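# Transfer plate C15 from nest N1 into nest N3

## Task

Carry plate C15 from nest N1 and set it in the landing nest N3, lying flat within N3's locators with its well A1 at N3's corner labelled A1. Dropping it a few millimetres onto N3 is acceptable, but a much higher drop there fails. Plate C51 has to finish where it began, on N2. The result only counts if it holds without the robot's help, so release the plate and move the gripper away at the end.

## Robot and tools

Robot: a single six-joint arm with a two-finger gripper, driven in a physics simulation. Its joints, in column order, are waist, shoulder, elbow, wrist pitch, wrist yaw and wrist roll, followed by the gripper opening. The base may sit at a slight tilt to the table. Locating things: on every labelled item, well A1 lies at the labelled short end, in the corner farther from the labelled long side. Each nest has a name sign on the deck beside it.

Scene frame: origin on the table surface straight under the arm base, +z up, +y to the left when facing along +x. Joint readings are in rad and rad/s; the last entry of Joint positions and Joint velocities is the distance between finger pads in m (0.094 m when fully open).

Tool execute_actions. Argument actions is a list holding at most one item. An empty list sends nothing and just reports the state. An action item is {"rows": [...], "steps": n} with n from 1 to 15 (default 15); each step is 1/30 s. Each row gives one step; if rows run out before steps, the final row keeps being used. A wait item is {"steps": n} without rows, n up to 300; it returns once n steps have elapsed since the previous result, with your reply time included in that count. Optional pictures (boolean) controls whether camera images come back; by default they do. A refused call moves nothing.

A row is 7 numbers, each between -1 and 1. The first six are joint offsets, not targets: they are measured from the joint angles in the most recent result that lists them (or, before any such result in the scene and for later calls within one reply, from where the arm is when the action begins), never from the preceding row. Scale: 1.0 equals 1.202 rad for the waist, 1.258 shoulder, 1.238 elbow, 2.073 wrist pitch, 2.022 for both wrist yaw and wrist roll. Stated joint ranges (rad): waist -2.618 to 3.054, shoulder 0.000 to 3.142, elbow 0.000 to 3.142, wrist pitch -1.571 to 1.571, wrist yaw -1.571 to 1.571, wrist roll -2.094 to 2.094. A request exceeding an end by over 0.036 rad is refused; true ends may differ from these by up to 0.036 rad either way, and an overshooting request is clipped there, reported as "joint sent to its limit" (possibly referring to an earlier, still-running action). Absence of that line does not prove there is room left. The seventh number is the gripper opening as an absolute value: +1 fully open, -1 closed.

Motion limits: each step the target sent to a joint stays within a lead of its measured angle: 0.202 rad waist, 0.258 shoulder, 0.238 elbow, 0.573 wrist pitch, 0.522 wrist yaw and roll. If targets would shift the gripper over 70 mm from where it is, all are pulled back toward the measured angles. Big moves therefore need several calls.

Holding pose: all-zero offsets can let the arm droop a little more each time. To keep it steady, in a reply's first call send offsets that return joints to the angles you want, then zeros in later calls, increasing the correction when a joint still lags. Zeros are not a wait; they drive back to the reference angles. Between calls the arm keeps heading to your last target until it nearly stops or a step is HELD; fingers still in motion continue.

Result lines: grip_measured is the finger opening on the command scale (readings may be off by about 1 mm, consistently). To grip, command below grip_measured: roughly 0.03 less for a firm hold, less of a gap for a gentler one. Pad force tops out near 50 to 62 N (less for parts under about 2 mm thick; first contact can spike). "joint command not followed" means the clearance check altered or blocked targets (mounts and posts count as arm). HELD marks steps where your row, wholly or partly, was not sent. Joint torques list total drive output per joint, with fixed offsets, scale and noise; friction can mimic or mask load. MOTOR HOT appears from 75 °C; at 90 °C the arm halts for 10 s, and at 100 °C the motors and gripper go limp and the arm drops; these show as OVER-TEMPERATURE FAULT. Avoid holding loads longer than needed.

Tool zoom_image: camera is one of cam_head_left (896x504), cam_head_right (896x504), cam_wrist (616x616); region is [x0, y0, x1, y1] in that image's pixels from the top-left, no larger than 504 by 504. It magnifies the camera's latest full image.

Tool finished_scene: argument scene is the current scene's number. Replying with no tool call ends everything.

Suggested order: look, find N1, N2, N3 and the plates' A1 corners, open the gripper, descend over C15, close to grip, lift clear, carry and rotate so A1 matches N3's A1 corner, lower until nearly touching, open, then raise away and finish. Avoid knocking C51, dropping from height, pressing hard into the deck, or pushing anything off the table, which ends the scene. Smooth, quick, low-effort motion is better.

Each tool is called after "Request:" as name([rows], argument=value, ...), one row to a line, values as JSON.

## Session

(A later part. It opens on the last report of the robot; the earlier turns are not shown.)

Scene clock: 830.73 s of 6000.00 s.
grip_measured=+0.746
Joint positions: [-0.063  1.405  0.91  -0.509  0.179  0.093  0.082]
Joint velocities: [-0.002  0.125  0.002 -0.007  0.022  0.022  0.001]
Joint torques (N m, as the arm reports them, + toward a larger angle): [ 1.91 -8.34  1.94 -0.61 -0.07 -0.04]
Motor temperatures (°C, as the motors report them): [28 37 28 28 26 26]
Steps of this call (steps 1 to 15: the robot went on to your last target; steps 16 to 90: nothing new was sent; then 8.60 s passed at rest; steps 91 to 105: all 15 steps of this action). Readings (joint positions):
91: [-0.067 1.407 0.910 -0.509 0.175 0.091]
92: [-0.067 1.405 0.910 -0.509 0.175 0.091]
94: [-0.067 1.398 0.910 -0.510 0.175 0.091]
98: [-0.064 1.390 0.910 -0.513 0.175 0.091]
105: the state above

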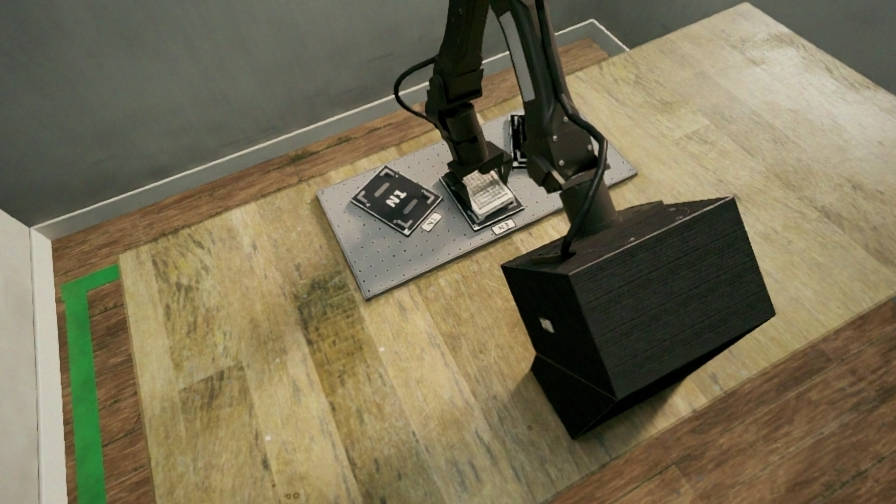

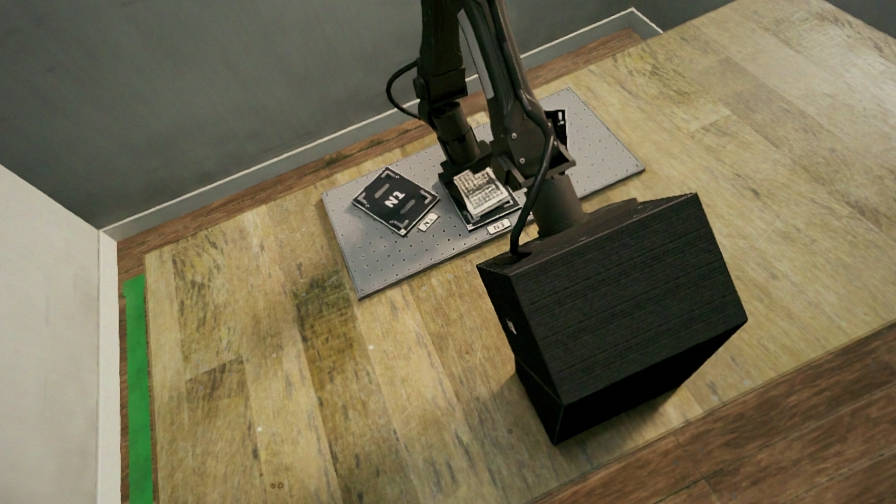

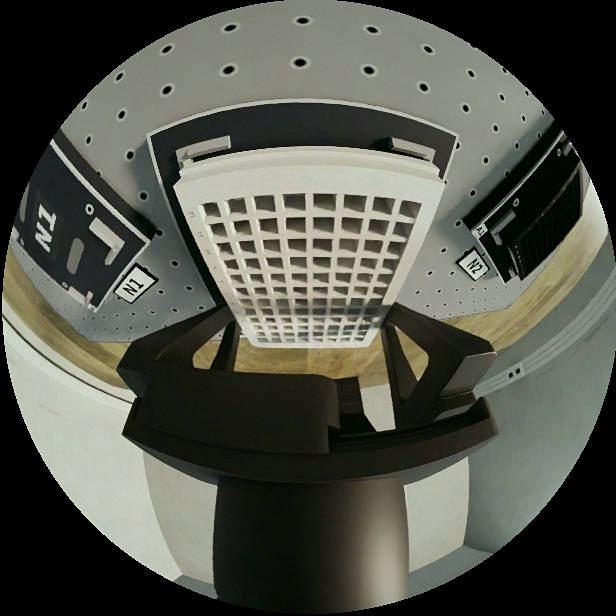

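Request:
execute_actions([
  {"rows":[[0,0,0,0,0,0,0.74],[0,0,0,0,0,0,0.76],[0,0,0,0,0,0,0.78],[0,0,0,0,0,0,0.82],[0,0,0,0,0,0,0.9],[0,0,0,0,0,0,1]]},
])

Request:
zoom_image(camera="cam_wrist", region=[150, 90, 470, 370])

Request:
zoom_image(camera="cam_head_right", region=[440, 170, 530, 240])

Scene clock: 844.33 s of 6000.00 s.
grip_measured=+0.999
Joint positions: [-0.063  1.407  0.91  -0.51   0.18   0.097  0.094]
Joint velocities: [-0.002 -0.007  0.012 -0.007 -0.037 -0.051  0.001]
Joint torques (N m, as the arm reports them, + toward a larger angle): [ 0.64 -9.36  1.98 -0.67  0.03 -0.03]
Motor temperatures (°C, as the motors report them): [28 37 28 28 26 26]
Steps of this call (steps 1 to 15: the robot went on to your last target; steps 16 to 90: nothing new was sent; then 10.10 s passed at rest; steps 91 to 105: all 15 steps of this action). Readings (joint positions):
91: [-0.063 1.407 0.910 -0.509 0.180 0.096]
92: [-0.063 1.407 0.910 -0.509 0.180 0.097]
94: [-0.063 1.407 0.910 -0.509 0.180 0.097]
98: [-0.063 1.407 0.910 -0.510 0.180 0.097]
105: the state above

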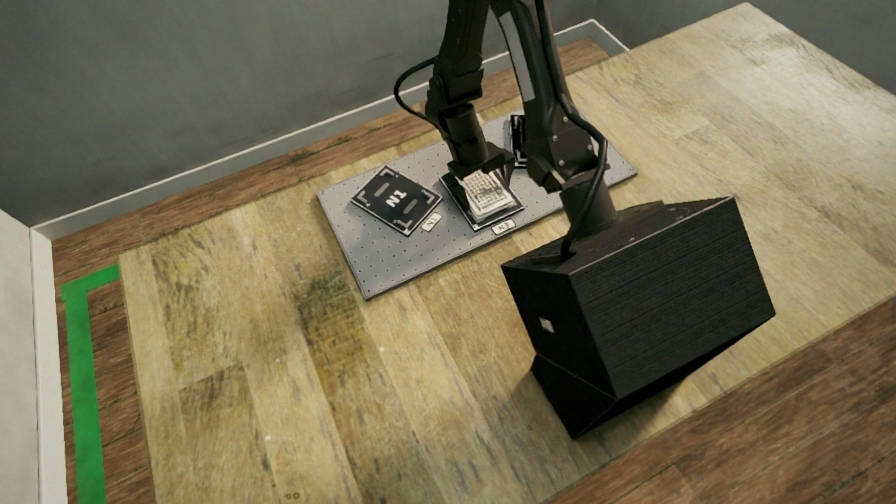

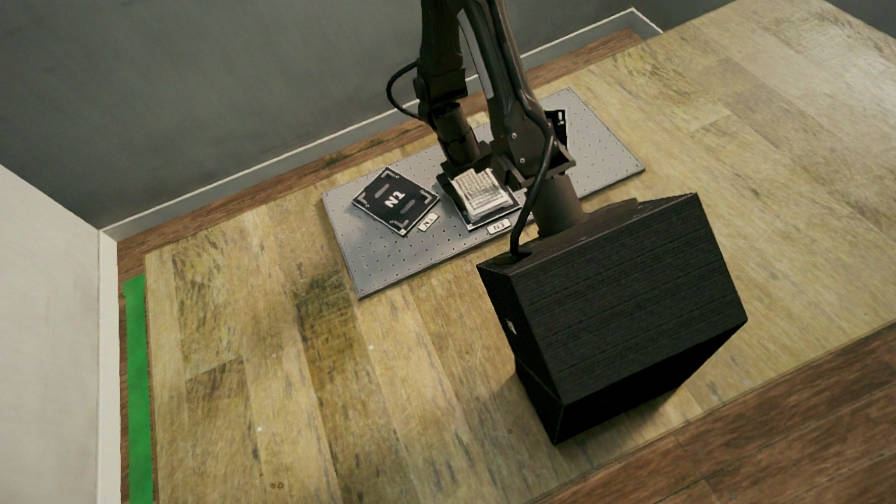

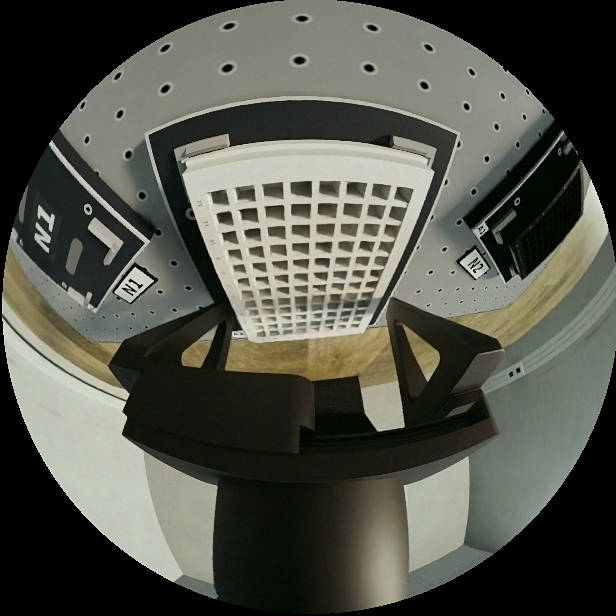

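Region (150, 90, 470, 370) of cam_wrist's 616x616 image, scaled by 1.575, with more detail than that image has; it fills the top 441 rows of this view, and the rest is white.

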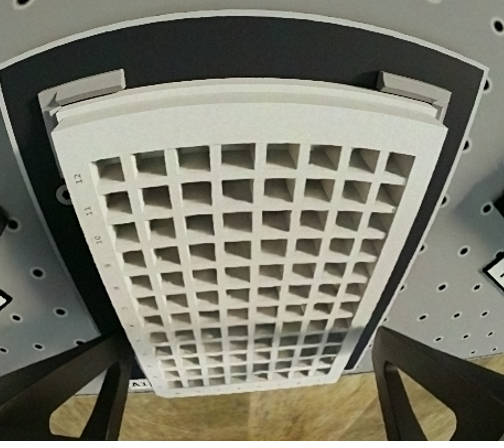

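Region (440, 170, 530, 240) of cam_head_right's 896x504 image, scaled by 5.600, with more detail than that image has.

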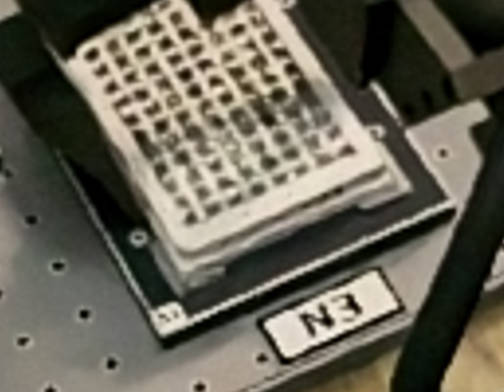

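Request:
execute_actions([
  {"rows":[[0,-0.015,0,0,0,0,1],[0,-0.03,0,0,0,0,1],[0,-0.05,0.01,0,0,0,1],[0,-0.07,0.02,-0.01,0,0,1],[0,-0.09,0.04,-0.02,0,0,1],[0,-0.11,0.07,-0.03,0,0,1],[0,-0.13,0.1,-0.04,0,0,1],[0,-0.15,0.14,-0.05,0,0,1]]},
])

Request:
zoom_image(camera="cam_head_left", region=[420, 130, 560, 250])

Request:
zoom_image(camera="cam_wrist", region=[150, 130, 470, 400])

Scene clock: 855.47 s of 6000.00 s.
grip_measured=+0.999
Joint positions: [-0.063  1.215  1.085 -0.578  0.18   0.097  0.094]
Joint velocities: [-0.002  0.002  0.002 -0.081 -0.007  0.095  0.001]
Joint torques (N m, as the arm reports them, + toward a larger angle): [ 0.38 -9.73  3.97 -0.3   0.    0.01]
Motor temperatures (°C, as the motors report them): [28 38 28 28 26 26]
Steps of this call (steps 1 to 15: the robot went on to your last target; steps 16 to 90: nothing new was sent; then 7.63 s passed at rest; steps 91 to 105: all 15 steps of this action). Readings (joint positions):
91: [-0.063 1.407 0.910 -0.510 0.180 0.097]
92: [-0.063 1.406 0.910 -0.510 0.180 0.097]
94: [-0.063 1.390 0.910 -0.513 0.180 0.097]
98: [-0.063 1.306 0.965 -0.575 0.180 0.097]
105: the state above

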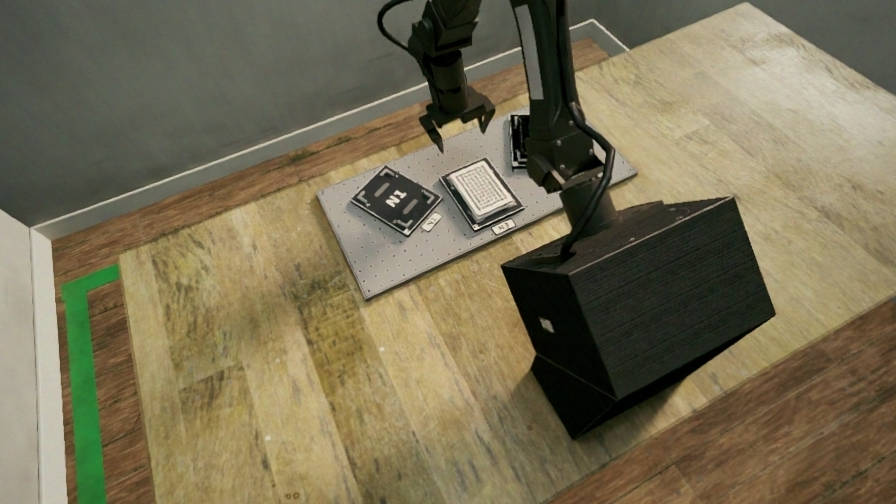

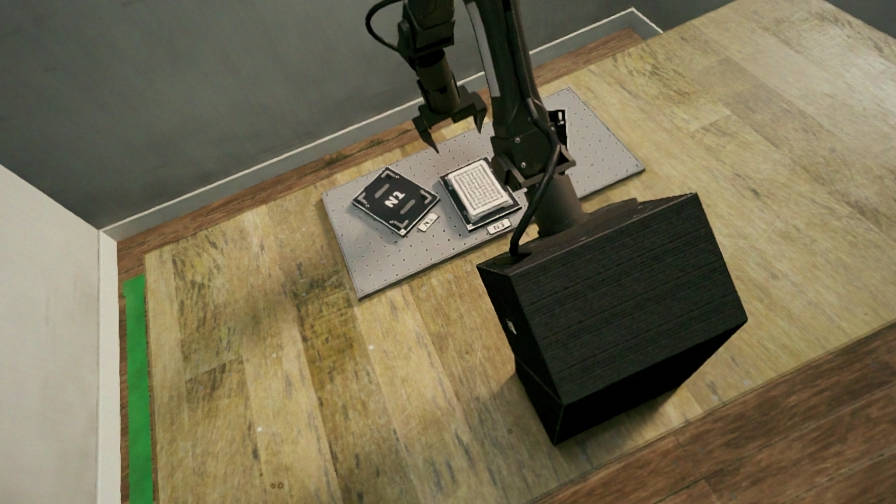

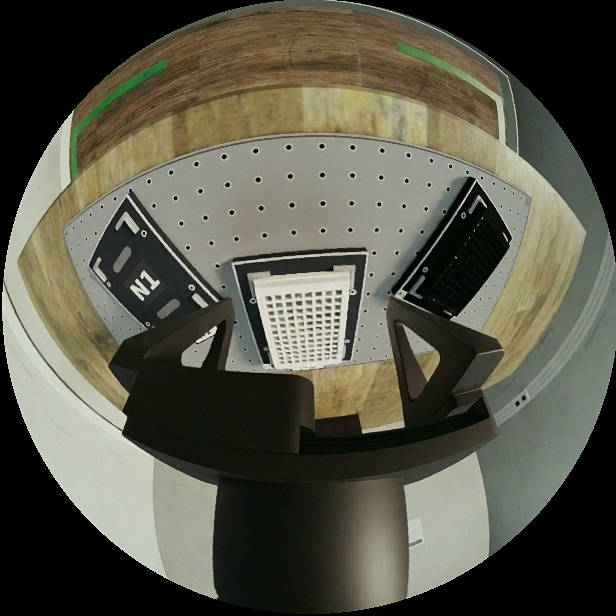

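Region (420, 130, 560, 250) of cam_head_left's 896x504 image, scaled by 3.600, with more detail than that image has; it fills the top 432 rows of this view, and the rest is white.

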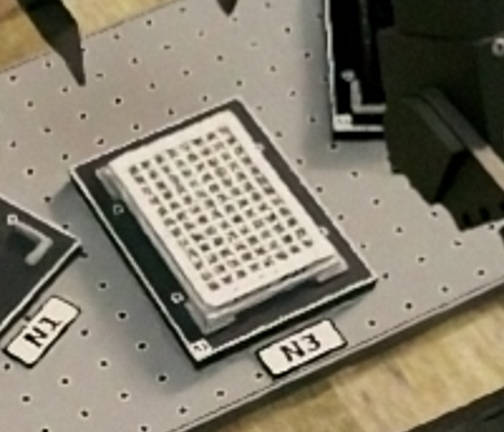

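Region (150, 130, 470, 400) of cam_wrist's 616x616 image, scaled by 1.575, with more detail than that image has; it fills the top 425 rows of this view, and the rest is white.

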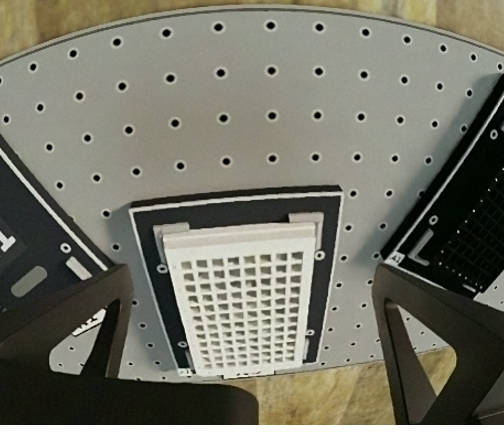

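Request:
execute_actions(actions=[])

Scene clock: 876.70 s of 6000.00 s.
grip_measured=+0.999
Joint positions: [-0.063  1.219  1.085 -0.605  0.18   0.097  0.094]
Joint velocities: [ 0.022  0.002 -0.002 -0.007  0.022 -0.125  0.   ]
Joint torques (N m, as the arm reports them, + toward a larger angle): [ 0.41 -9.97  3.9  -0.21  0.02  0.02]
Motor temperatures (°C, as the motors report them): [28 39 29 28 26 26]
Steps of this call (steps 1 to 30: the robot went on to your last target; steps 31 to 90: nothing new was sent; then 18.23 s passed at rest). Readings (joint positions):
1: [-0.063 1.216 1.085 -0.583 0.180 0.097]
2: [-0.063 1.218 1.085 -0.590 0.180 0.097]
4: [-0.063 1.219 1.085 -0.597 0.180 0.097]
8: [-0.063 1.219 1.085 -0.603 0.180 0.097]
90: the state above
The arm was judged still, so your last target was given up. Only a new action makes it travel on or press farther. Fingers that are still opening or closing keep moving.

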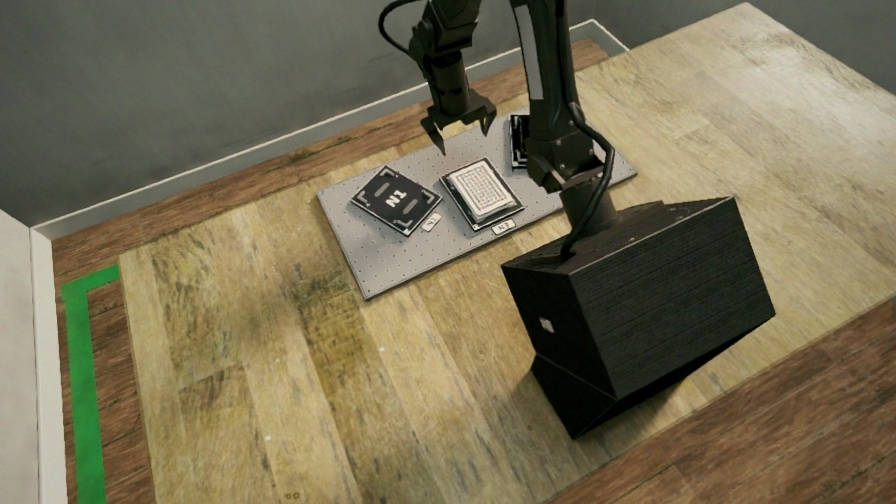

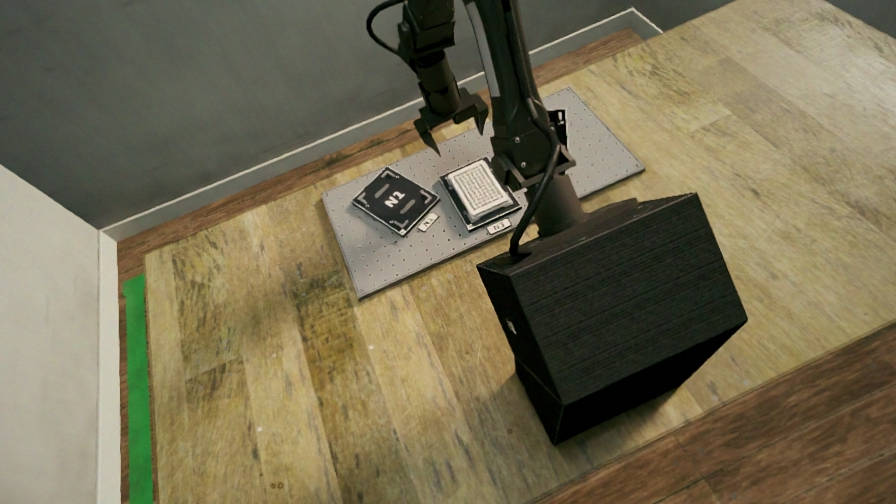

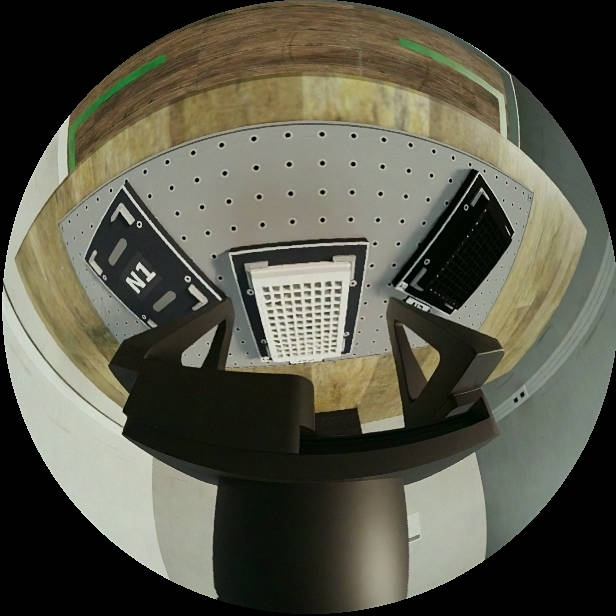

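Request:
finished_scene(scene=1)

The scene is finished: the task was done.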